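# Lift feed hopper off grinder inlet, set on bench

## Task

Remove the feed hopper from the grinder's inlet, place it on the bench next to the grinder, and release it so the gripper is no longer holding it.

## Robot and tools

ROBOT. Two arms, left_arm and right_arm, each with six revolute joints and a two-finger parallel gripper. Both report in one scene frame: origin on the table top midway between the arms, +x pointing out over the table, +z up, and left_arm sitting on the +y side. The names are arm labels only and do not mean left or right in a picture. Base (root link) poses: left_arm at (-0.035, +0.253, 0) m with quat_wxyz (+0.999, 0, 0, +0.035); right_arm at (-0.002, -0.335, 0) m with quat_wxyz (+0.999, 0, 0, -0.045). The fingers point along the gripper's +z axis and close along its y axis. The reported hand point (the pinch link) lies between the finger pads, roughly 1 cm short of the fingertips.

execute_actions. Argument actions is a list holding zero or one item. An empty list sends nothing and just returns the state. A motion item is {"rows": [...], "steps": n}: n is 1 to 15 control steps of 1/30 s each (default 15). Each row drives one step; if there are fewer rows than steps, the final row is held for the rest. A wait item is {"steps": n} with n up to 300; it commands nothing and returns once n steps have elapsed since the previous result, your reply time included. Optional pictures (true/false) controls whether camera images come back. If a call is refused, nothing reaches the robot.

ROW LAYOUT. Every row has exactly 14 numbers covering both arms, even when only one moves: left_arm waist, shoulder, elbow, wrist pitch, wrist yaw, wrist roll, gripper opening, then the same seven for right_arm. The joint values are absolute target angles in radians, in the same convention the Joint positions line uses; they are not offsets. Opening is a scale from -1 (shut) to +1 (fully open). Nominal joint ranges per arm: waist -2.880 to 2.880, shoulder 0.000 to 3.142, elbow 0.000 to 3.019, wrist pitch -1.693 to 1.571, wrist yaw -1.571 to 1.571, wrist roll -2.094 to 2.094. A target more than 0.019 rad beyond an end, and further out than the joint's last reported angle, gets the call refused. The true end may sit up to 0.019 rad either side of the nominal one; a target past it is clipped there and the result may print "joint sent to its limit" (possibly about an earlier, still-running action). Missing that line does not prove more travel is available.

MOTION LIMITS. Each step, the command sent to a joint is capped at a fixed distance from its measured angle: waist 0.264, shoulder 0.32, elbow 0.276, wrist pitch 0.33, wrist yaw 0.186, wrist roll 0.522 rad. If the targets would place a gripper more than 70 mm from where it currently is, all that arm's targets are pulled back toward the measured angles. Far goals therefore need several calls. Between calls, arms keep heading for the last row sent until everything has nearly stopped (a stalled or very slow move counts) or a step is HELD; after that only a new action moves them further. Fingers already opening or closing carry on.

RESULTS. The state line gives, per arm, end_effector_position (m) and end_effector_quat_wxyz in the scene frame; the printed position can be off, more so when reaching far. Joint positions and Joint velocities list each arm's six joints (rad, rad/s) followed by the finger-pad gap (m, m/s; 0.094 m is fully open). grip_measured expresses the measured opening on the command scale; per-gripper readings can be off by about 1 mm. To hold something, command roughly 0.03 below grip_measured (less for a gentler hold). Pad force tops out near 50 to 62 N, lower on thin parts (under about 2 mm), with a brief harder spike on first contact. "joint command not followed" means a clearance check altered or blocked some joint targets on certain steps, while the rest of the row still ran. HELD marks steps where your row, fully or partly, was not sent. Joint torques follow the joint order, include offsets and noise, and are nonzero even in free air. A MOTOR HOT line appears from 85 °C; at 100 °C the arm's motors and gripper release until cooled, so the arm drops (OVER-TEMPERATURE FAULT). Holding loads, even while you think, heats motors.

CAMERAS. cam_head_left, cam_head_right, cam_high, cam_low (504x504, pinhole with radial distortion) and cam_left_wrist, cam_right_wrist (616x616, fisheye). Calibration K, D and T_world_to_cam (world to camera, metres) are given; real cameras may deviate by a few degrees and millimetres. Wrist camera poses are derived from the arm's joint readings.

zoom_image: camera (one of the six names) and region [x0, y0, x1, y1] in that camera's pixel coordinates from the top-left corner, no larger than 504 by 504; returns a sharper crop of the latest image. read_manual: optional section ("licences"), returns URDF licence text and moves nothing. finished_scene: scene (integer, 1 or 2) ends that scene irreversibly and reports whether the goal was met; the goal must hold at that moment. Sending a reply without any tool call ends the run.

CAUTIONS. Nothing may fall or be pushed off the table. Keep the arms from striking or pressing on each other. Avoid dropping the hopper, letting it slip, slamming it down, or shoving hard against the grinder or bench. External tugs on a held part or pushes on loose items can happen, so grip firmly enough. Smooth, economical motion is preferred. Open the gripper and withdraw after setting the hopper down.

Each tool is called after "Call:" as name(argument=value, ...) on one line, values as JSON.

## Session

Call:
execute_actions(actions=[])

Scene clock: 0.00 s of 6320.00 s.
left_arm: end_effector_position=(+0.9066, +0.2066, +0.4175) grip_measured=+1.000 end_effector_quat_wxyz=(+0.646, +0.010, +0.750, +0.142) | right_arm: end_effector_position=(+0.4283, -0.2068, +0.3417) grip_measured=+1.000 end_effector_quat_wxyz=(+0.406, -0.270, +0.637, -0.597)
Joint positions: left_arm=[-0.174  2.348  2.601 -0.384 -0.305  0.19   0.094] | right_arm=[ 0.749  1.214  0.711  0.632  1.231 -1.496  0.094]
Joint velocities: left_arm=[ 0.005 -0.005 -0.002  0.002 -0.007 -0.007  0.   ] | right_arm=[-0.015 -0.015  0.002  0.007 -0.022  0.022  0.   ]
Joint torques (N m, as the arm reports them, + toward a larger angle): no reading

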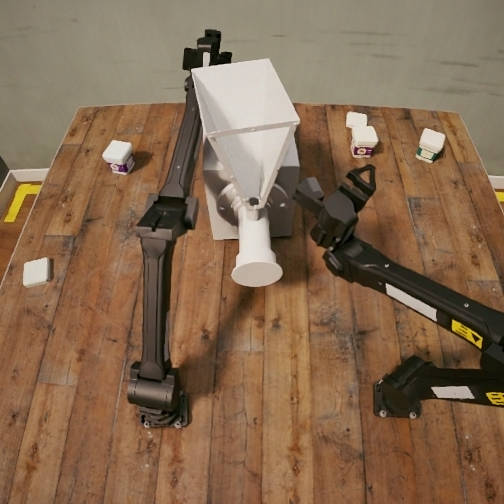

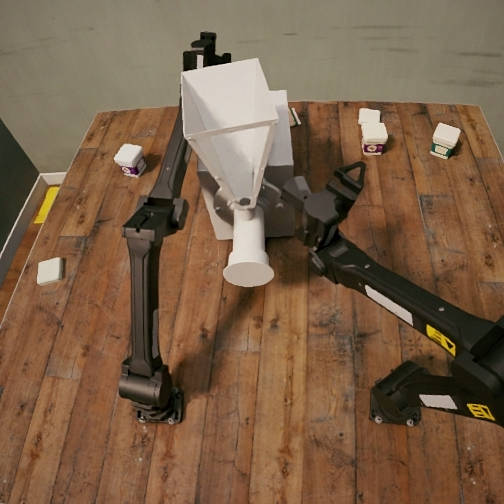

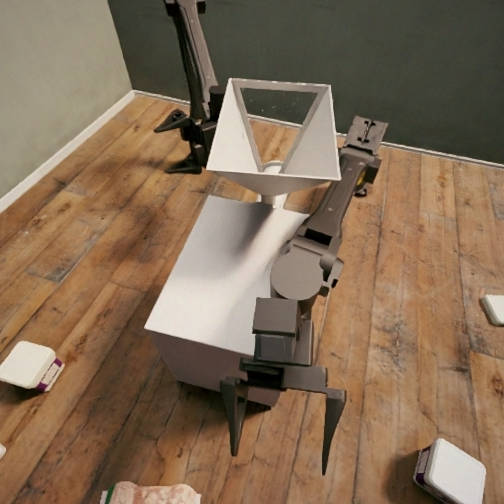

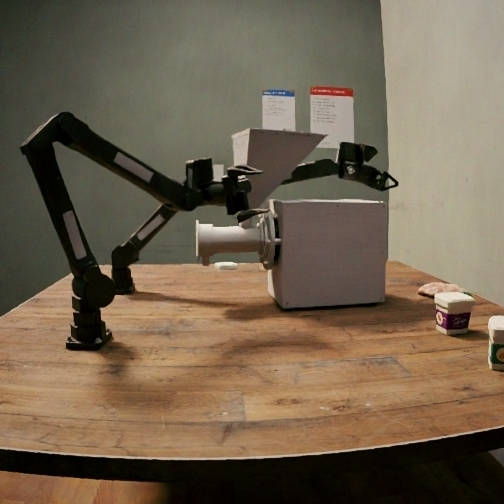

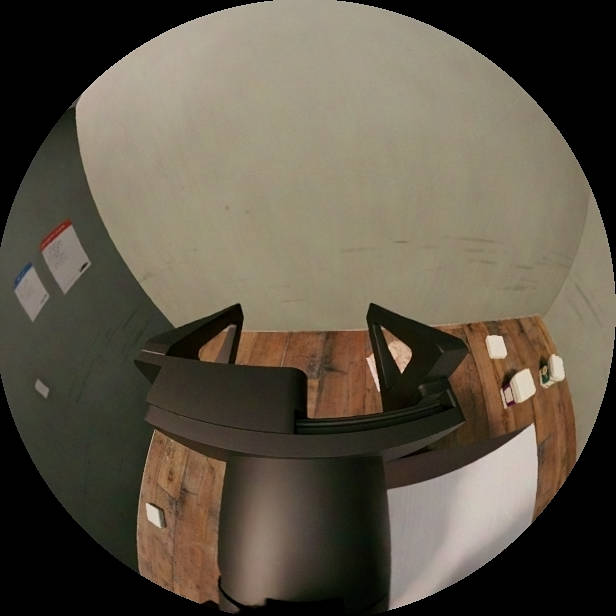

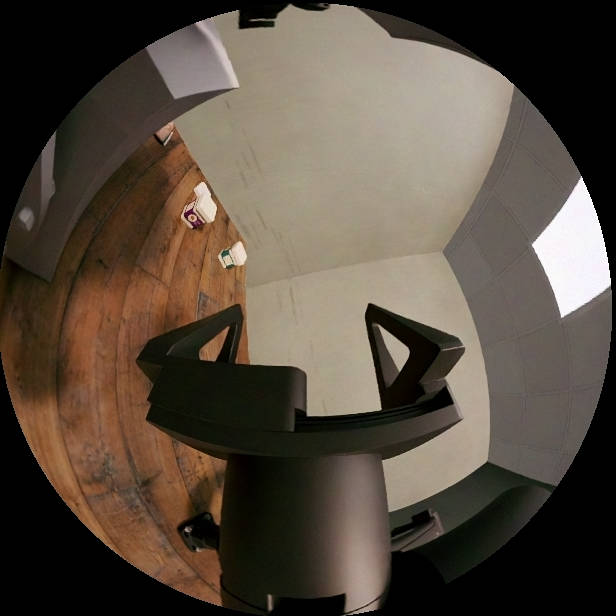

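Call:
zoom_image(camera="cam_low", region=[250, 80, 370, 160])

Call:
zoom_image(camera="cam_head_left", region=[180, 50, 330, 300])

Call:
zoom_image(camera="cam_low", region=[180, 110, 400, 320])

Call:
zoom_image(camera="cam_high", region=[190, 60, 360, 230])

Region (250, 80, 370, 160) of cam_low's 504x504 image, scaled by 4.200, with more detail than that image has.

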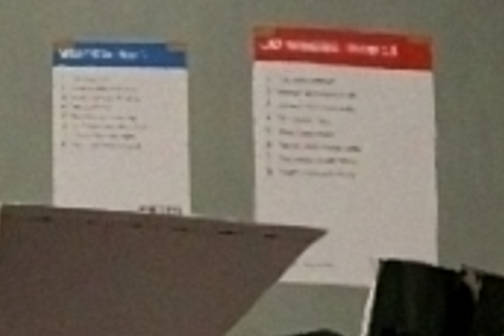

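Region (180, 50, 330, 300) of cam_head_left's 504x504 image, scaled by 2.016, with more detail than that image has; it fills the left 302 columns of this view, and the rest is white.

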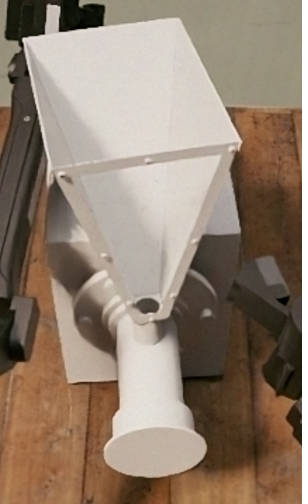

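Region (180, 110, 400, 320) of cam_low's 504x504 image, scaled by 2.291, with more detail than that image has; it fills the top 481 rows of this view, and the rest is white.

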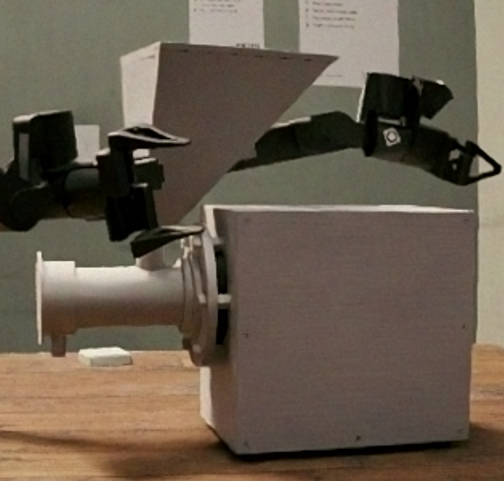

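Region (190, 60, 360, 230) of cam_high's 504x504 image, scaled by 2.965, with more detail than that image has.

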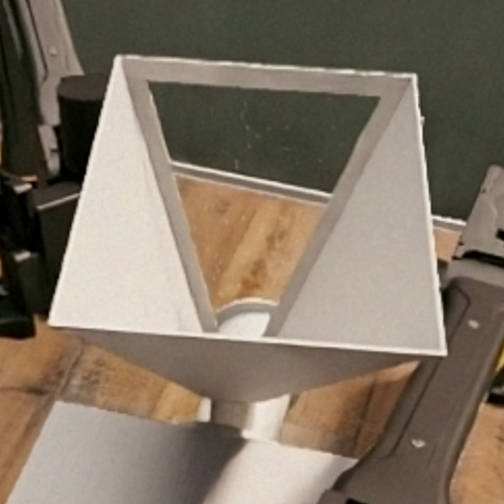

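Call:
execute_actions(actions=[{"rows": [[0.0,2.348,2.601,-0.384,-0.305,0.19,1,0.55,1.25,0.9,0.5,1.231,-1.3,1],[0.0,2.348,2.601,-0.384,-0.305,0.19,1,0.55,1.25,0.9,0.5,1.231,-1.3,1],[0.1,2.348,2.601,-0.384,-0.305,0.19,1,0.45,1.25,1.0,0.4,1.231,-1.2,1],[0.15,2.348,2.601,-0.384,-0.305,0.19,1,0.4,1.25,1.0,0.4,1.231,-1.1,1],[0.2,2.3,2.6,-0.384,-0.305,0.19,1,0.35,1.28,1.1,0.3,1.15,-1.0,1],[0.25,2.3,2.6,-0.384,-0.305,0.19,1,0.3,1.28,1.15,0.2,1.1,-0.9,1],[0.3,2.25,2.55,-0.384,-0.305,0.19,1,0.25,1.3,1.2,0.1,1.05,-0.8,1],[0.35,2.2,2.5,-0.384,-0.305,0.19,1,0.2,1.3,1.3,0.0,1.0,-0.7,1],[0.4,2.15,2.45,-0.384,-0.305,0.19,1,0.2,1.32,1.35,-0.1,0.9,-0.6,1],[0.45,2.1,2.4,-0.384,-0.305,0.19,1,0.2,1.33,1.4,-0.2,0.8,-0.5,1]], "steps": 15}], pictures=false)

Scene clock: 102.23 s of 6320.00 s.
left_arm: end_effector_position=(+0.8859, +0.3933, +0.4057) grip_measured=+1.000 end_effector_quat_wxyz=(+0.610, -0.061, +0.763, +0.205) | right_arm: end_effector_position=(+0.5696, -0.3898, +0.4318) grip_measured=+1.000 end_effector_quat_wxyz=(+0.441, -0.096, +0.747, -0.489)
Joint positions: left_arm=[ 0.026  2.288  2.492 -0.384 -0.305  0.19   0.094] | right_arm=[ 0.216  1.319  1.202 -0.079  0.824 -0.818  0.094]
Joint velocities: left_arm=[ 0.591 -0.239 -0.3   -0.012 -0.037 -0.022  0.   ] | right_arm=[-0.493  0.249  1.223 -1.077 -0.315  1.429  0.   ]
Joint torques (N m, as the arm reports them, + toward a larger angle): left_arm=[ -0.59 -24.76  11.46   1.88  -0.04  -0.02] | right_arm=[  1.85 -12.59  14.07   2.16  -0.18   0.15]
Steps of this call (steps 1 to 90: nothing new was sent; then 98.73 s passed at rest; steps 91 to 105: all 15 steps of this action). Readings (joint positions):
91: left_arm=[-0.170 2.348 2.601 -0.384 -0.305 0.190] | right_arm=[0.740 1.214 0.718 0.615 1.230 -1.477]
92: left_arm=[-0.168 2.348 2.601 -0.384 -0.305 0.190] | right_arm=[0.717 1.218 0.734 0.586 1.230 -1.454]
94: left_arm=[-0.153 2.348 2.601 -0.384 -0.305 0.190] | right_arm=[0.645 1.228 0.780 0.531 1.230 -1.404]
98: left_arm=[-0.102 2.344 2.592 -0.384 -0.305 0.190] | right_arm=[0.471 1.247 0.902 0.349 1.110 -1.229]
105: the state above

Call:
execute_actions(actions=[{"rows": [[0.5,1.4,0.5,0.6,0,0,1,0.2,1.42,2.034,-1.362,0.045,0.427,1]], "steps": 15}], pictures=false)

Call:
execute_actions(actions=[{"steps": 45}])

Scene clock: 105.40 s of 6320.00 s.
left_arm: end_effector_position=(+0.6005, +0.6340, +0.6093) grip_measured=+1.000 end_effector_quat_wxyz=(+0.755, -0.146, +0.591, +0.245) | right_arm: end_effector_position=(+0.5239, -0.2899, +0.5593) grip_measured=+1.000 end_effector_quat_wxyz=(+0.396, +0.121, +0.908, +0.066)
Joint positions: left_arm=[ 0.466  1.662  1.778  0.146 -0.019  0.077  0.094] | right_arm=[ 0.192  1.41   1.995 -1.33   0.05   0.345  0.094]
Joint velocities: left_arm=[ 0.005 -1.138 -1.253  1.253  0.095 -0.154  0.   ] | right_arm=[-0.005 -0.239  0.105 -0.369 -0.022  0.491  0.   ]
Joint torques (N m, as the arm reports them, + toward a larger angle): left_arm=[ -0.47 -17.06  11.17   2.04   0.12  -0.12] | right_arm=[ 1.01 -8.45 10.89  1.31 -0.18  0.15]
Steps of this call (steps 1 to 60: the robot went on to your last target; steps 61 to 80: nothing new was sent; steps 81 to 95: all 15 steps of this action). Readings (joint positions):
81: left_arm=[0.451 2.084 2.375 -0.359 -0.273 0.180] | right_arm=[0.191 1.325 1.398 -0.259 0.723 -0.432]
82: left_arm=[0.452 2.061 2.329 -0.321 -0.235 0.169] | right_arm=[0.191 1.346 1.460 -0.379 0.623 -0.334]
84: left_arm=[0.455 2.014 2.241 -0.253 -0.160 0.148] | right_arm=[0.191 1.402 1.612 -0.596 0.424 -0.139]
88: left_arm=[0.461 1.902 2.070 -0.113 -0.066 0.116] | right_arm=[0.191 1.445 1.819 -0.901 0.151 0.105]
95: the state above

Scene clock: 106.90 s of 6320.00 s.
left_arm: end_effector_position=(+0.3762, +0.5100, +0.1212) grip_measured=+1.000 end_effector_quat_wxyz=(+0.547, -0.223, +0.790, +0.161) | right_arm: end_effector_position=(+0.5176, -0.2904, +0.5617) grip_measured=+1.000 end_effector_quat_wxyz=(+0.389, +0.153, +0.905, +0.080)
Joint positions: left_arm=[ 0.488  1.411  0.473  0.581 -0.004  0.01   0.094] | right_arm=[ 0.192  1.405  2.003 -1.352  0.049  0.416  0.094]
Joint velocities: left_arm=[-0.005  0.005 -0.007 -0.007 -0.095  0.007  0.   ] | right_arm=[-0.005 -0.005  0.022 -0.012 -0.007 -0.037  0.   ]
Joint torques (N m, as the arm reports them, + toward a larger angle): left_arm=[-0.52 -9.26 10.08  2.73  0.16 -0.11] | right_arm=[ 1.46 -9.72 11.04  1.43 -0.11  0.1 ]
Steps of this call (steps 1 to 45: the robot went on to your last target). Readings (joint positions):
1: left_arm=[0.467 1.622 1.730 0.195 -0.015 0.071] | right_arm=[0.192 1.403 1.998 -1.339 0.050 0.359]
2: left_arm=[0.468 1.578 1.671 0.257 -0.012 0.064] | right_arm=[0.192 1.399 2.000 -1.345 0.050 0.371]
4: left_arm=[0.473 1.475 1.514 0.426 -0.005 0.048] | right_arm=[0.192 1.397 2.003 -1.349 0.050 0.387]
8: left_arm=[0.483 1.328 1.273 0.544 -0.005 0.035] | right_arm=[0.192 1.402 2.003 -1.352 0.050 0.405]
45: the state above
camera_calibration (this result's frames):
cam_left_wrist: T_world_to_cam=[[0.534202, -0.845152, -0.0186056, 0.235707], [-0.711393, -0.437548, -0.549975, 0.563689], [0.456672, 0.307033, -0.834974, -0.103485], [0, 0, 0, 1]] pos_world=[0.322348, 0.477623, 0.227993]
cam_right_wrist: T_world_to_cam=[[-0.229413, -0.937155, -0.262888, -0.00769667], [-0.950305, 0.274061, -0.147689, 0.65557], [0.210455, 0.215942, -0.953456, 0.611595], [0, 0, 0, 1]] pos_world=[0.492513, -0.318948, 0.677926]

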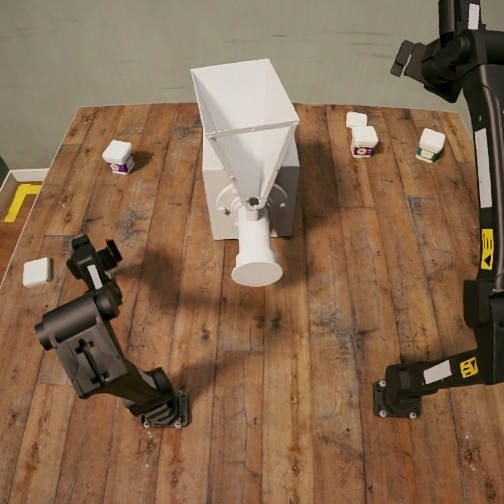

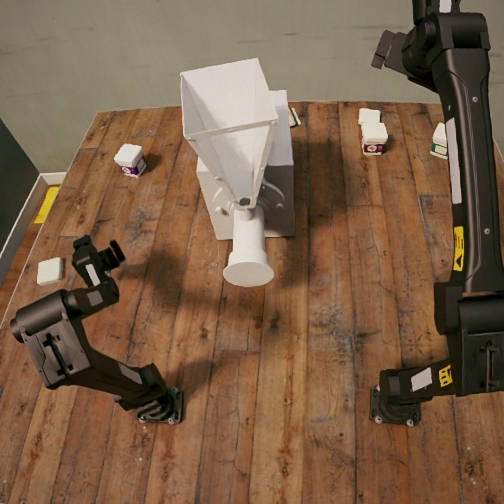

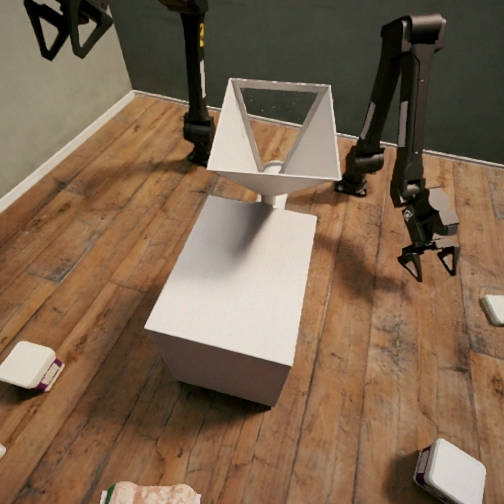

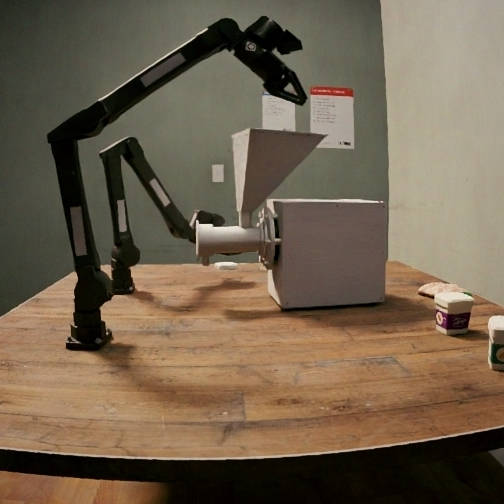

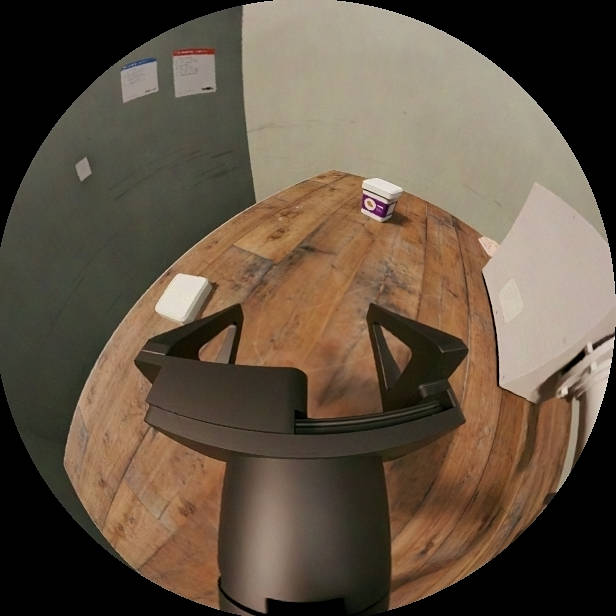

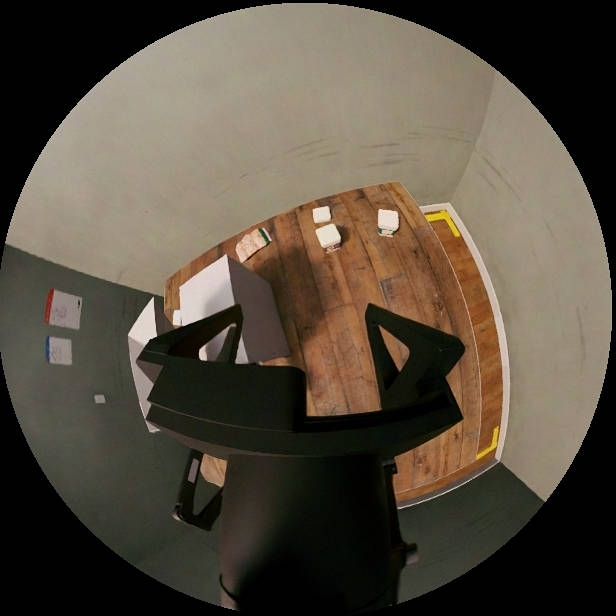

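Call:
zoom_image(camera="cam_low", region=[215, 115, 345, 245])

Call:
zoom_image(camera="cam_head_left", region=[225, 170, 295, 240])

Region (215, 115, 345, 245) of cam_low's 504x504 image, scaled by 3.877, with more detail than that image has.

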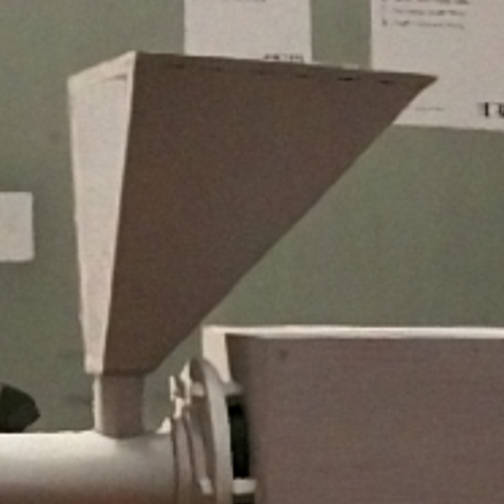

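Region (225, 170, 295, 240) of cam_head_left's 504x504 image, scaled by 7.200, with more detail than that image has.

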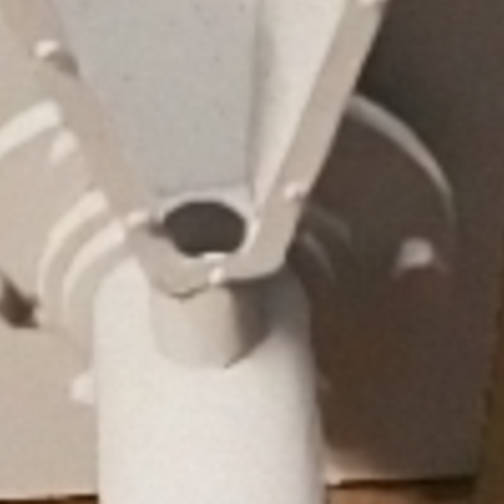

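Call:
execute_actions(actions=[{"rows": [[0.5,1.4,0.5,0.6,0,0,1,0.25,1.43,2.065,-1.37,0.045,0.435,1],[0.5,1.4,0.5,0.6,0,0,1,0.3,1.43,2.065,-1.37,0.045,0.435,1],[0.5,1.4,0.5,0.6,0,0,1,0.35,1.43,2.065,-1.37,0.045,0.435,1],[0.5,1.4,0.5,0.6,0,0,1,0.4,1.43,2.065,-1.37,0.045,0.435,1],[0.5,1.4,0.5,0.6,0,0,1,0.45,1.43,2.065,-1.37,0.045,0.435,1],[0.5,1.4,0.5,0.6,0,0,1,0.5,1.43,2.065,-1.37,0.045,0.435,1],[0.5,1.4,0.5,0.6,0,0,1,0.54,1.43,2.065,-1.37,0.045,0.435,1],[0.5,1.4,0.5,0.6,0,0,1,0.58,1.43,2.065,-1.37,0.045,0.435,1],[0.5,1.4,0.5,0.6,0,0,1,0.61,1.43,2.065,-1.37,0.045,0.435,1],[0.5,1.4,0.5,0.6,0,0,1,0.64,1.43,2.065,-1.37,0.045,0.435,1],[0.5,1.4,0.5,0.6,0,0,1,0.665,1.43,2.065,-1.37,0.045,0.435,1]], "steps": 15}], pictures=false)

Call:
execute_actions(actions=[{"steps": 20}])

Scene clock: 119.70 s of 6320.00 s.
left_arm: end_effector_position=(+0.3762, +0.5100, +0.1212) grip_measured=+1.000 end_effector_quat_wxyz=(+0.547, -0.223, +0.790, +0.161) | right_arm: end_effector_position=(+0.4357, -0.0388, +0.5550) grip_measured=+1.000 end_effector_quat_wxyz=(+0.347, -0.077, +0.918, +0.175)
Joint positions: left_arm=[ 0.488  1.411  0.473  0.581 -0.004  0.01   0.094] | right_arm=[ 0.699  1.425  2.012 -1.359  0.042  0.423  0.094]
Joint velocities: left_arm=[-0.005  0.015 -0.007  0.012  0.022  0.037  0.   ] | right_arm=[ 0.122 -0.005  0.017 -0.022  0.022 -0.007  0.   ]
Joint torques (N m, as the arm reports them, + toward a larger angle): left_arm=[-0.49 -9.3  10.11  2.72  0.16 -0.09] | right_arm=[-2.57 -8.64 12.24  1.18  0.1   0.05]
Steps of this call (steps 1 to 15: the robot went on to your last target; steps 16 to 90: nothing new was sent; then 9.30 s passed at rest; steps 91 to 105: all 15 steps of this action). Readings (joint positions):
91: left_arm=[0.488 1.411 0.473 0.581 -0.004 0.010] | right_arm=[0.195 1.406 2.004 -1.354 0.049 0.418]
92: left_arm=[0.488 1.411 0.473 0.581 -0.004 0.010] | right_arm=[0.205 1.408 2.007 -1.357 0.049 0.420]
94: left_arm=[0.488 1.411 0.473 0.581 -0.004 0.010] | right_arm=[0.257 1.410 2.012 -1.359 0.050 0.423]
98: left_arm=[0.488 1.411 0.473 0.581 -0.004 0.010] | right_arm=[0.438 1.414 2.012 -1.359 0.050 0.423]
105: the state above

Scene clock: 120.37 s of 6320.00 s.
left_arm: end_effector_position=(+0.3762, +0.5100, +0.1212) grip_measured=+1.000 end_effector_quat_wxyz=(+0.547, -0.223, +0.790, +0.161) | right_arm: end_effector_position=(+0.4431, -0.0506, +0.5559) grip_measured=+1.000 end_effector_quat_wxyz=(+0.350, -0.065, +0.919, +0.171)
Joint positions: left_arm=[ 0.488  1.411  0.473  0.581 -0.004  0.01   0.094] | right_arm=[ 0.672  1.425  2.014 -1.36   0.042  0.424  0.094]
Joint velocities: left_arm=[-0.024 -0.015 -0.002 -0.002 -0.022 -0.051  0.   ] | right_arm=[ 0.005 -0.005  0.002 -0.002 -0.037  0.007  0.   ]
Joint torques (N m, as the arm reports them, + toward a larger angle): left_arm=[-0.49 -9.34 10.12  2.72  0.16 -0.09] | right_arm=[ 0.44 -9.56 12.27  1.28  0.17  0.07]
Steps of this call (steps 1 to 20: the robot went on to your last target). Readings (joint positions):
1: left_arm=[0.488 1.411 0.473 0.581 -0.004 0.010] | right_arm=[0.700 1.425 2.012 -1.360 0.042 0.423]
2: left_arm=[0.488 1.411 0.473 0.581 -0.004 0.010] | right_arm=[0.696 1.425 2.012 -1.360 0.042 0.424]
4: left_arm=[0.488 1.411 0.473 0.581 -0.004 0.010] | right_arm=[0.685 1.425 2.014 -1.360 0.042 0.424]
8: left_arm=[0.488 1.411 0.473 0.581 -0.004 0.010] | right_arm=[0.672 1.425 2.014 -1.360 0.042 0.424]
20: the state above
camera_calibration (this result's frames):
cam_left_wrist: T_world_to_cam=[[0.534202, -0.845152, -0.0186056, 0.235707], [-0.711393, -0.437548, -0.549975, 0.563689], [0.456672, 0.307033, -0.834974, -0.103485], [0, 0, 0, 1]] pos_world=[0.322348, 0.477623, 0.227993]
cam_right_wrist: T_world_to_cam=[[0.224705, -0.936935, -0.267696, -0.0000990015], [-0.972038, -0.196307, -0.128862, 0.49352], [0.0681847, 0.289167, -0.954847, 0.637508], [0, 0, 0, 1]] pos_world=[0.436275, -0.0875576, 0.672292]

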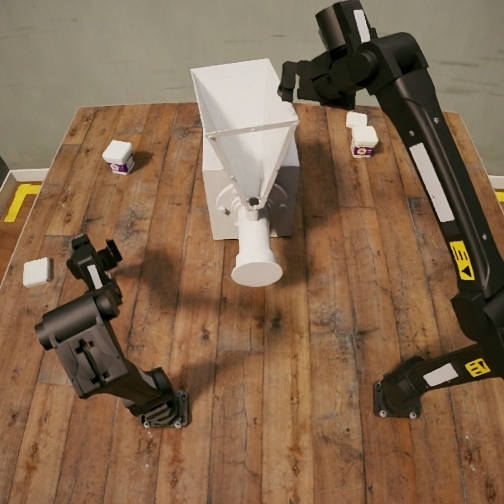

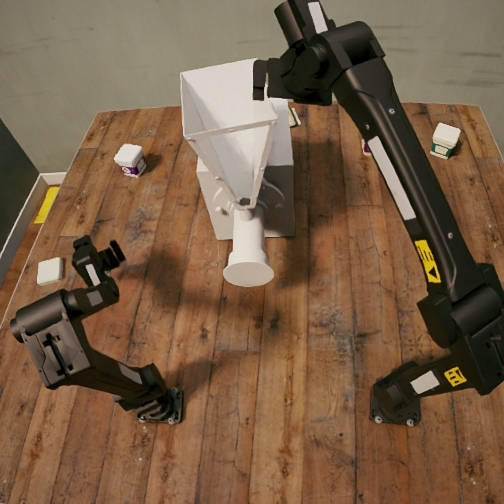

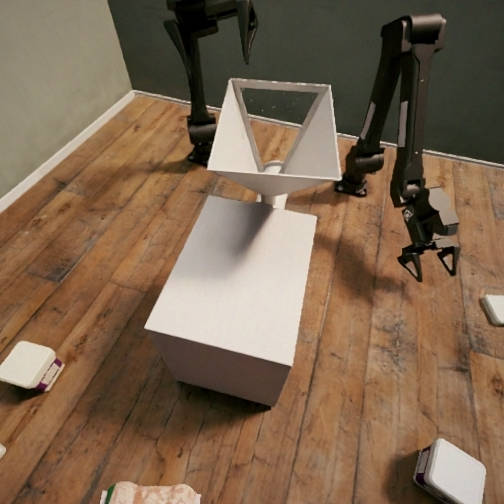

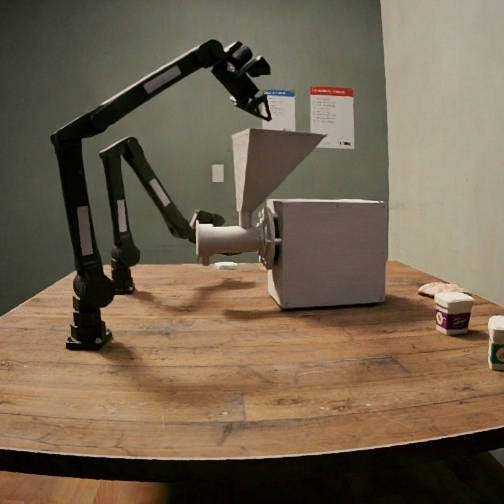

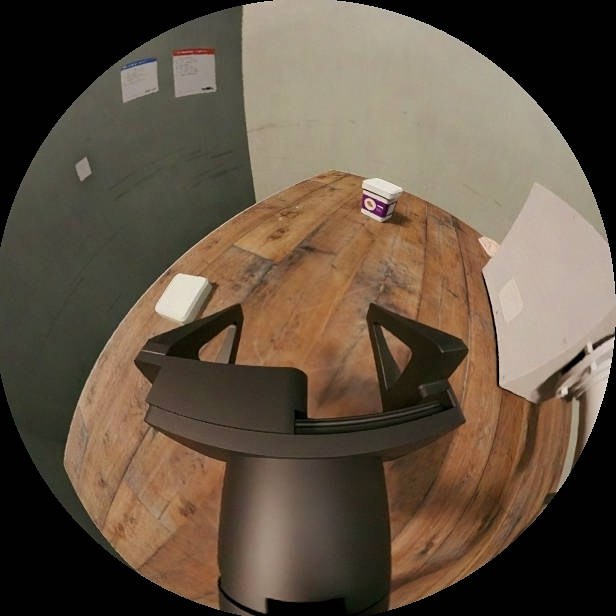

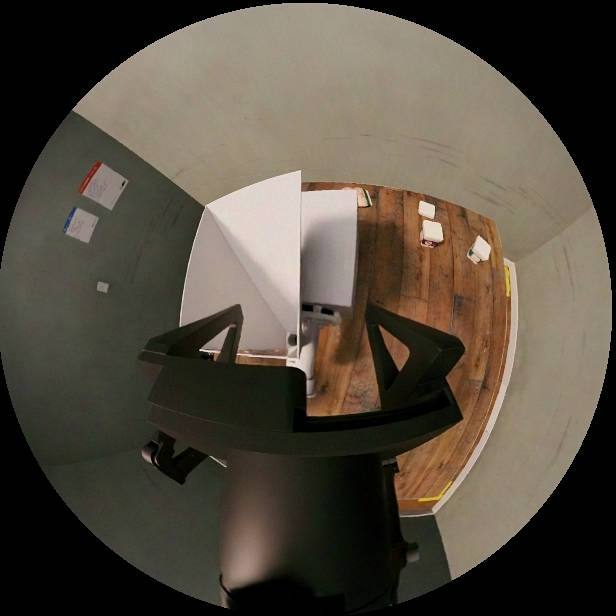

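Call:
zoom_image(camera="cam_right_wrist", region=[200, 160, 400, 400])

Call:
zoom_image(camera="cam_low", region=[200, 40, 340, 180])

Region (200, 160, 400, 400) of cam_right_wrist's 616x616 image, scaled by 2.100, with more detail than that image has.

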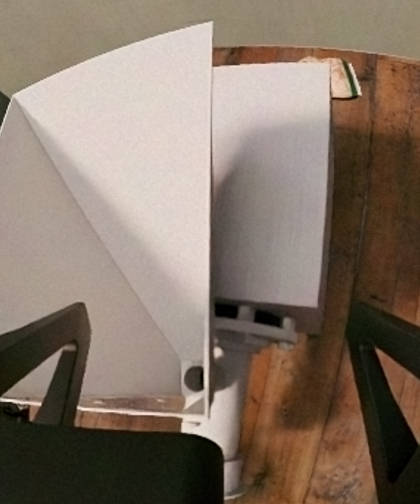

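Region (200, 40, 340, 180) of cam_low's 504x504 image, scaled by 3.600, with more detail than that image has.

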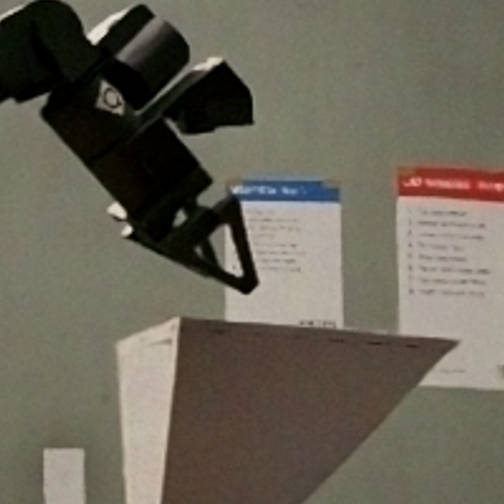

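Call:
execute_actions(actions=[{"rows": [[0.5,1.4,0.5,0.6,0,0,1,0.664,1.44,2.066,-1.367,0.041,0.435,1],[0.5,1.4,0.5,0.6,0,0,1,0.663,1.45,2.067,-1.364,0.037,0.435,1],[0.5,1.4,0.5,0.6,0,0,1,0.662,1.46,2.068,-1.361,0.033,0.435,1],[0.5,1.4,0.5,0.6,0,0,1,0.66,1.47,2.069,-1.358,0.029,0.435,1],[0.5,1.4,0.5,0.6,0,0,1,0.659,1.48,2.07,-1.355,0.025,0.435,1],[0.5,1.4,0.5,0.6,0,0,1,0.658,1.49,2.071,-1.352,0.021,0.435,1],[0.5,1.4,0.5,0.6,0,0,1,0.656,1.5,2.072,-1.349,0.017,0.435,1],[0.5,1.4,0.5,0.6,0,0,1,0.655,1.51,2.073,-1.346,0.013,0.435,1],[0.5,1.4,0.5,0.6,0,0,1,0.654,1.52,2.074,-1.343,0.009,0.435,1],[0.5,1.4,0.5,0.6,0,0,1,0.652,1.53,2.075,-1.34,0.005,0.435,1],[0.5,1.4,0.5,0.6,0,0,1,0.651,1.54,2.076,-1.337,0.0,0.435,1],[0.5,1.4,0.5,0.6,0,0,1,0.65,1.548,2.077,-1.334,-0.004,0.435,1],[0.5,1.4,0.5,0.6,0,0,1,0.649,1.555,2.078,-1.332,-0.008,0.435,1],[0.5,1.4,0.5,0.6,0,0,1,0.648,1.56,2.08,-1.33,-0.012,0.435,1]], "steps": 15}], pictures=false)

Call:
execute_actions(actions=[{"steps": 15}])

Scene clock: 142.67 s of 6320.00 s.
left_arm: end_effector_position=(+0.3762, +0.5100, +0.1212) grip_measured=+1.000 end_effector_quat_wxyz=(+0.547, -0.223, +0.790, +0.161) | right_arm: end_effector_position=(+0.4809, -0.0229, +0.5087) grip_measured=+1.000 end_effector_quat_wxyz=(+0.308, -0.070, +0.933, +0.171)
Joint positions: left_arm=[ 0.488  1.411  0.473  0.581 -0.004  0.01   0.094] | right_arm=[ 0.662  1.536  2.034 -1.349 -0.006  0.425  0.094]
Joint velocities: left_arm=[-0.005 -0.005 -0.017  0.002  0.066 -0.095  0.   ] | right_arm=[-0.044  0.337 -0.002  0.037 -0.125  0.051  0.   ]
Joint torques (N m, as the arm reports them, + toward a larger angle): left_arm=[-0.51 -9.25 10.12  2.73  0.16 -0.09] | right_arm=[ -0.42 -13.25  12.4    2.07  -0.16   0.13]
Steps of this call (steps 1 to 15: the robot went on to your last target; steps 16 to 90: nothing new was sent; then 18.80 s passed at rest; steps 91 to 105: all 15 steps of this action). Readings (joint positions):
91: left_arm=[0.488 1.411 0.473 0.581 -0.004 0.010] | right_arm=[0.672 1.425 2.014 -1.360 0.042 0.424]
92: left_arm=[0.488 1.411 0.473 0.581 -0.004 0.010] | right_arm=[0.672 1.425 2.014 -1.360 0.042 0.425]
94: left_arm=[0.488 1.411 0.473 0.581 -0.004 0.010] | right_arm=[0.672 1.429 2.018 -1.360 0.037 0.425]
98: left_arm=[0.488 1.411 0.473 0.581 -0.004 0.010] | right_arm=[0.672 1.456 2.032 -1.360 0.021 0.425]
105: the state above

Scene clock: 143.17 s of 6320.00 s.
left_arm: end_effector_position=(+0.3762, +0.5100, +0.1212) grip_measured=+1.000 end_effector_quat_wxyz=(+0.547, -0.223, +0.790, +0.161) | right_arm: end_effector_position=(+0.4913, -0.0172, +0.4920) grip_measured=+1.000 end_effector_quat_wxyz=(+0.296, -0.070, +0.938, +0.165)
Joint positions: left_arm=[ 0.488  1.411  0.473  0.581 -0.004  0.01   0.094] | right_arm=[ 0.66   1.567  2.034 -1.346 -0.008  0.425  0.094]
Joint velocities: left_arm=[-0.015  0.005 -0.012  0.007 -0.022 -0.051  0.   ] | right_arm=[-0.015 -0.005 -0.002  0.017 -0.051 -0.11   0.   ]
Joint torques (N m, as the arm reports them, + toward a larger angle): left_arm=[-0.5  -9.3  10.12  2.73  0.16 -0.09] | right_arm=[ -1.74 -12.77  12.21   2.29  -0.11   0.1 ]
Steps of this call (steps 1 to 15: the robot went on to your last target). Readings (joint positions):
1: left_arm=[0.488 1.411 0.473 0.581 -0.004 0.010] | right_arm=[0.661 1.547 2.034 -1.347 -0.007 0.425]
2: left_arm=[0.488 1.411 0.473 0.581 -0.004 0.010] | right_arm=[0.661 1.556 2.034 -1.347 -0.007 0.425]
4: left_arm=[0.488 1.411 0.473 0.581 -0.004 0.010] | right_arm=[0.660 1.567 2.034 -1.347 -0.007 0.425]
8: left_arm=[0.488 1.411 0.473 0.581 -0.004 0.010] | right_arm=[0.660 1.567 2.034 -1.346 -0.008 0.425]
15: the state above
camera_calibration (this result's frames):
cam_left_wrist: T_world_to_cam=[[0.534202, -0.845152, -0.0186056, 0.235707], [-0.711393, -0.437548, -0.549975, 0.563689], [0.456672, 0.307033, -0.834974, -0.103485], [0, 0, 0, 1]] pos_world=[0.322348, 0.477623, 0.227993]
cam_right_wrist: T_world_to_cam=[[0.21492, -0.939881, -0.265393, 0.00679594], [-0.975659, -0.21875, -0.0154094, 0.484266], [-0.0435717, 0.262245, -0.964017, 0.622454], [0, 0, 0, 1]] pos_world=[0.498139, -0.0509148, 0.609322]

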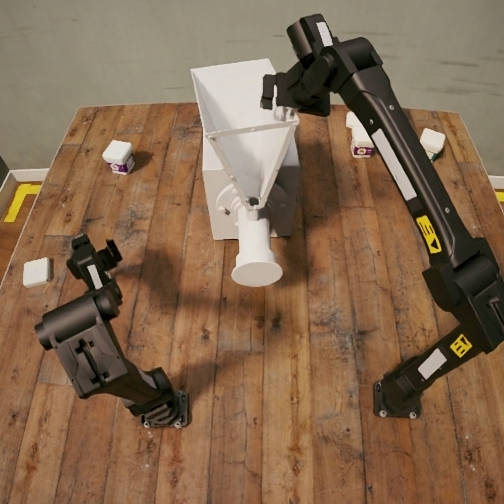

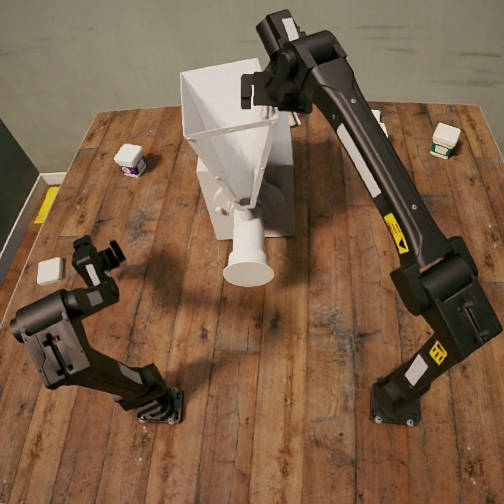

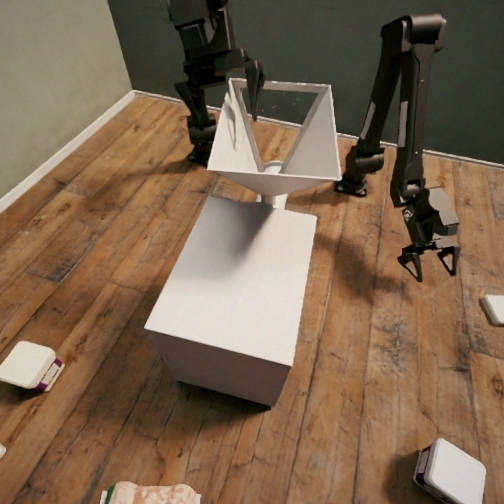

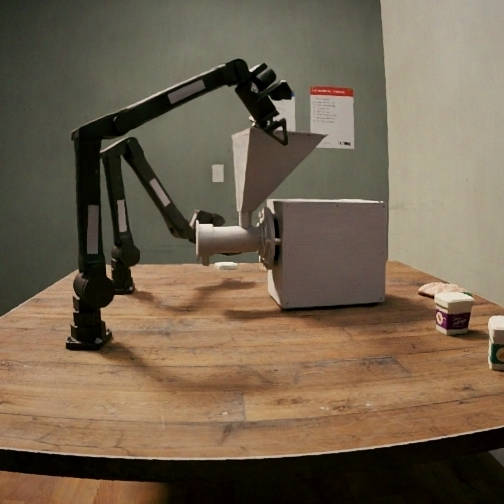

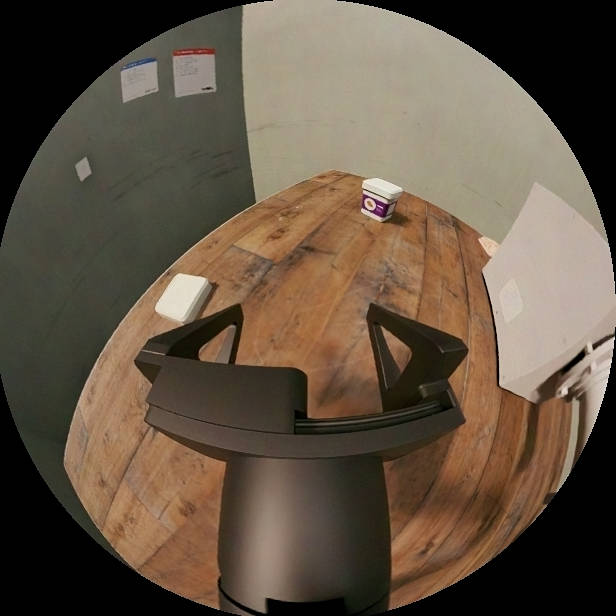

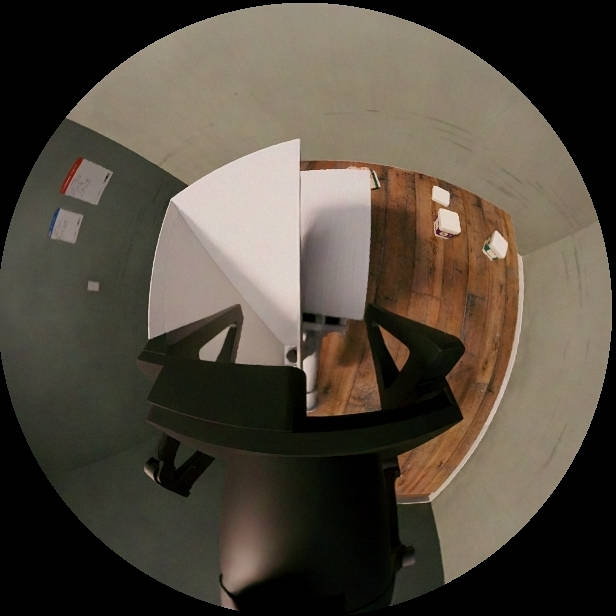

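Call:
zoom_image(camera="cam_low", region=[220, 70, 330, 180])

Call:
zoom_image(camera="cam_right_wrist", region=[220, 260, 400, 420])

Region (220, 70, 330, 180) of cam_low's 504x504 image, scaled by 4.582, with more detail than that image has.

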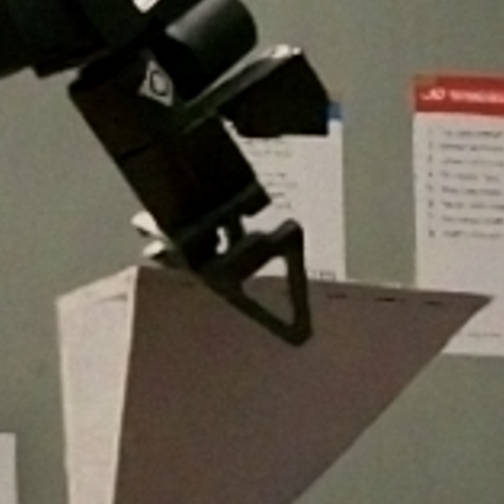

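Region (220, 260, 400, 420) of cam_right_wrist's 616x616 image, scaled by 2.800, with more detail than that image has.

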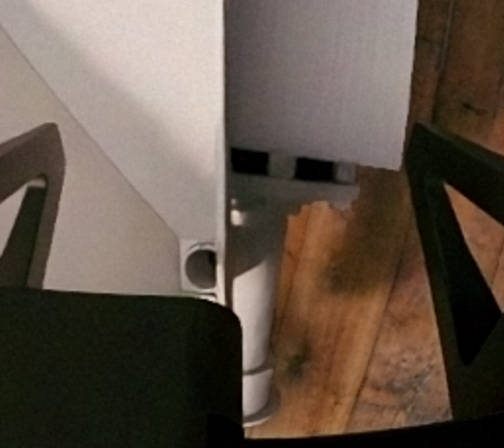

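Call:
execute_actions(actions=[{"rows": [[0.5,1.4,0.5,0.6,0,0,1,0.664,1.56,2.08,-1.34,-0.012,0.435,0.8],[0.5,1.4,0.5,0.6,0,0,1,0.664,1.56,2.08,-1.34,-0.012,0.435,0.6],[0.5,1.4,0.5,0.6,0,0,1,0.664,1.56,2.08,-1.34,-0.012,0.435,0.4],[0.5,1.4,0.5,0.6,0,0,1,0.664,1.56,2.08,-1.34,-0.012,0.435,0.2],[0.5,1.4,0.5,0.6,0,0,1,0.664,1.56,2.08,-1.34,-0.012,0.435,0.0],[0.5,1.4,0.5,0.6,0,0,1,0.664,1.56,2.08,-1.34,-0.012,0.435,-0.2],[0.5,1.4,0.5,0.6,0,0,1,0.664,1.56,2.08,-1.34,-0.012,0.435,-0.4],[0.5,1.4,0.5,0.6,0,0,1,0.664,1.56,2.08,-1.34,-0.012,0.435,-0.55],[0.5,1.4,0.5,0.6,0,0,1,0.664,1.56,2.08,-1.34,-0.012,0.435,-0.65],[0.5,1.4,0.5,0.6,0,0,1,0.664,1.56,2.08,-1.34,-0.012,0.435,-0.72],[0.5,1.4,0.5,0.6,0,0,1,0.664,1.56,2.08,-1.34,-0.012,0.435,-0.78]], "steps": 15}], pictures=false)

Call:
execute_actions(actions=[{"rows": [[0.5,1.4,0.5,0.6,0,0,1,0.664,1.56,2.08,-1.34,-0.012,0.435,-0.8],[0.5,1.4,0.5,0.6,0,0,1,0.664,1.56,2.08,-1.34,-0.012,0.435,-0.82],[0.5,1.4,0.5,0.6,0,0,1,0.664,1.56,2.08,-1.34,-0.012,0.435,-0.84],[0.5,1.4,0.5,0.6,0,0,1,0.664,1.56,2.08,-1.34,-0.012,0.435,-0.86],[0.5,1.4,0.5,0.6,0,0,1,0.664,1.56,2.08,-1.34,-0.012,0.435,-0.88],[0.5,1.4,0.5,0.6,0,0,1,0.664,1.56,2.08,-1.34,-0.012,0.435,-0.9],[0.5,1.4,0.5,0.6,0,0,1,0.664,1.56,2.08,-1.34,-0.012,0.435,-0.92],[0.5,1.4,0.5,0.6,0,0,1,0.664,1.56,2.08,-1.34,-0.012,0.435,-0.94],[0.5,1.4,0.5,0.6,0,0,1,0.664,1.56,2.08,-1.34,-0.012,0.435,-0.96],[0.5,1.4,0.5,0.6,0,0,1,0.664,1.56,2.08,-1.34,-0.012,0.435,-0.98],[0.5,1.4,0.5,0.6,0,0,1,0.664,1.56,2.08,-1.34,-0.012,0.435,-1.0]], "steps": 15}])

Scene clock: 160.77 s of 6320.00 s.
left_arm: end_effector_position=(+0.3762, +0.5100, +0.1212) grip_measured=+1.000 end_effector_quat_wxyz=(+0.547, -0.223, +0.790, +0.161) | right_arm: end_effector_position=(+0.4913, -0.0172, +0.4920) grip_measured=-0.777 end_effector_quat_wxyz=(+0.296, -0.070, +0.938, +0.165)
Joint positions: left_arm=[ 0.488  1.411  0.473  0.581 -0.004  0.01   0.094] | right_arm=[ 0.66   1.567  2.034 -1.346 -0.008  0.425  0.01 ]
Joint velocities: left_arm=[-0.005 -0.005 -0.002  0.002  0.022 -0.051  0.   ] | right_arm=[-0.005  0.005 -0.002 -0.017 -0.066  0.037 -0.   ]
Joint torques (N m, as the arm reports them, + toward a larger angle): left_arm=[-0.53 -9.31 10.11  2.73  0.16 -0.09] | right_arm=[  0.37 -14.21  12.56   1.71  -0.14   0.09]
Steps of this call (steps 1 to 15: the robot went on to your last target; steps 16 to 90: nothing new was sent; then 14.10 s passed at rest; steps 91 to 105: all 15 steps of this action). Readings (joint positions):
91: left_arm=[0.488 1.411 0.473 0.581 -0.004 0.010] | right_arm=[0.660 1.567 2.034 -1.346 -0.008 0.425]
92: left_arm=[0.488 1.411 0.473 0.581 -0.004 0.010] | right_arm=[0.660 1.567 2.034 -1.346 -0.008 0.425]
94: left_arm=[0.488 1.411 0.473 0.581 -0.004 0.010] | right_arm=[0.660 1.567 2.034 -1.346 -0.008 0.425]
98: left_arm=[0.488 1.411 0.473 0.581 -0.004 0.010] | right_arm=[0.660 1.567 2.034 -1.346 -0.008 0.425]
105: the state above

Scene clock: 161.27 s of 6320.00 s.
left_arm: end_effector_position=(+0.3762, +0.5100, +0.1212) grip_measured=+1.000 end_effector_quat_wxyz=(+0.547, -0.223, +0.790, +0.161) | right_arm: end_effector_position=(+0.4908, -0.0157, +0.4923) grip_measured=-0.972 end_effector_quat_wxyz=(+0.294, -0.066, +0.938, +0.171)
Joint positions: left_arm=[ 0.488  1.411  0.473  0.581 -0.004  0.01   0.094] | right_arm=[ 0.66   1.567  2.034 -1.344 -0.017  0.437  0.001]
Joint velocities: left_arm=[-0.015 -0.005 -0.017 -0.002 -0.037 -0.081  0.   ] | right_arm=[-0.005 -0.005  0.002 -0.007 -0.037  0.051 -0.001]
Joint torques (N m, as the arm reports them, + toward a larger angle): left_arm=[-0.54 -9.27 10.12  2.73  0.16 -0.09] | right_arm=[  1.56 -13.71  12.29   1.5    0.12  -0.09]
Steps of this call (steps 1 to 15: all 15 steps of this action). Readings (joint positions):
1: left_arm=[0.488 1.411 0.473 0.581 -0.004 0.010] | right_arm=[0.660 1.567 2.034 -1.346 -0.008 0.425]
2: left_arm=[0.488 1.411 0.473 0.581 -0.004 0.010] | right_arm=[0.660 1.567 2.034 -1.346 -0.008 0.425]
4: left_arm=[0.488 1.411 0.473 0.581 -0.004 0.010] | right_arm=[0.660 1.567 2.034 -1.346 -0.008 0.425]
8: left_arm=[0.488 1.411 0.473 0.581 -0.004 0.010] | right_arm=[0.660 1.567 2.034 -1.346 -0.009 0.425]
15: the state above
camera_calibration (this result's frames):
cam_left_wrist: T_world_to_cam=[[0.534202, -0.845152, -0.0186056, 0.235707], [-0.711393, -0.437548, -0.549975, 0.563689], [0.456672, 0.307033, -0.834974, -0.103485], [0, 0, 0, 1]] pos_world=[0.322348, 0.477623, 0.227993]
cam_right_wrist: T_world_to_cam=[[0.209899, -0.936916, -0.279519, 0.0179252], [-0.976515, -0.215099, -0.0123051, 0.483077], [-0.0485953, 0.275537, -0.960061, 0.623112], [0, 0, 0, 1]] pos_world=[0.498249, -0.0509865, 0.609181]

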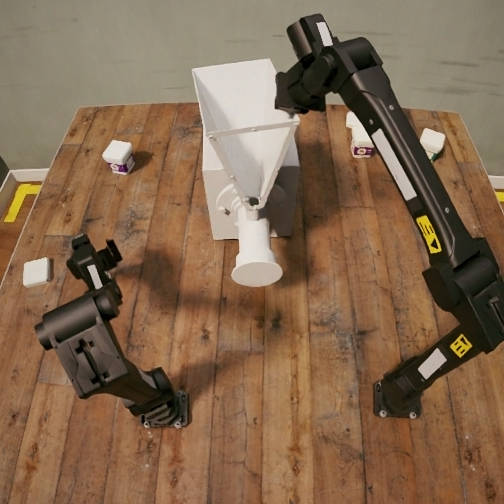

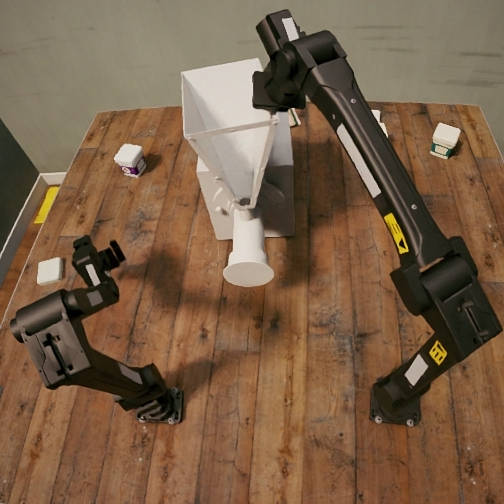

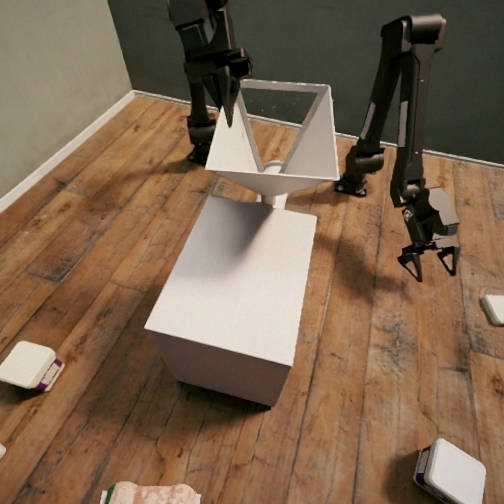

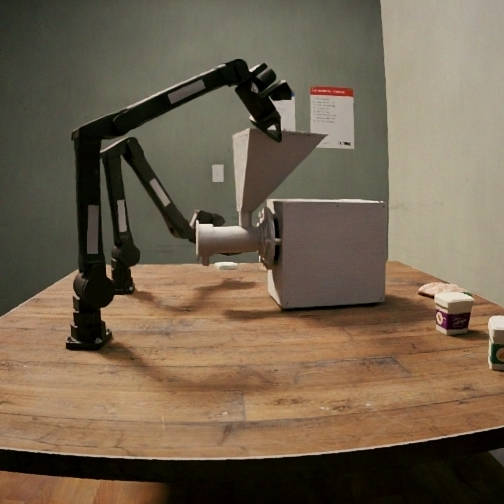

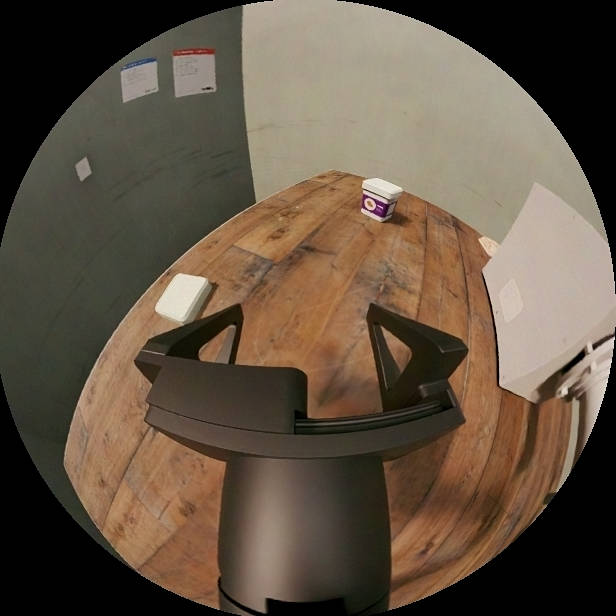

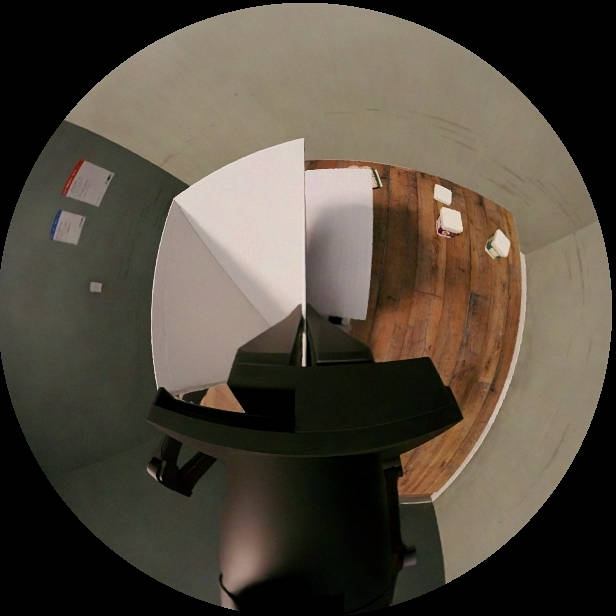

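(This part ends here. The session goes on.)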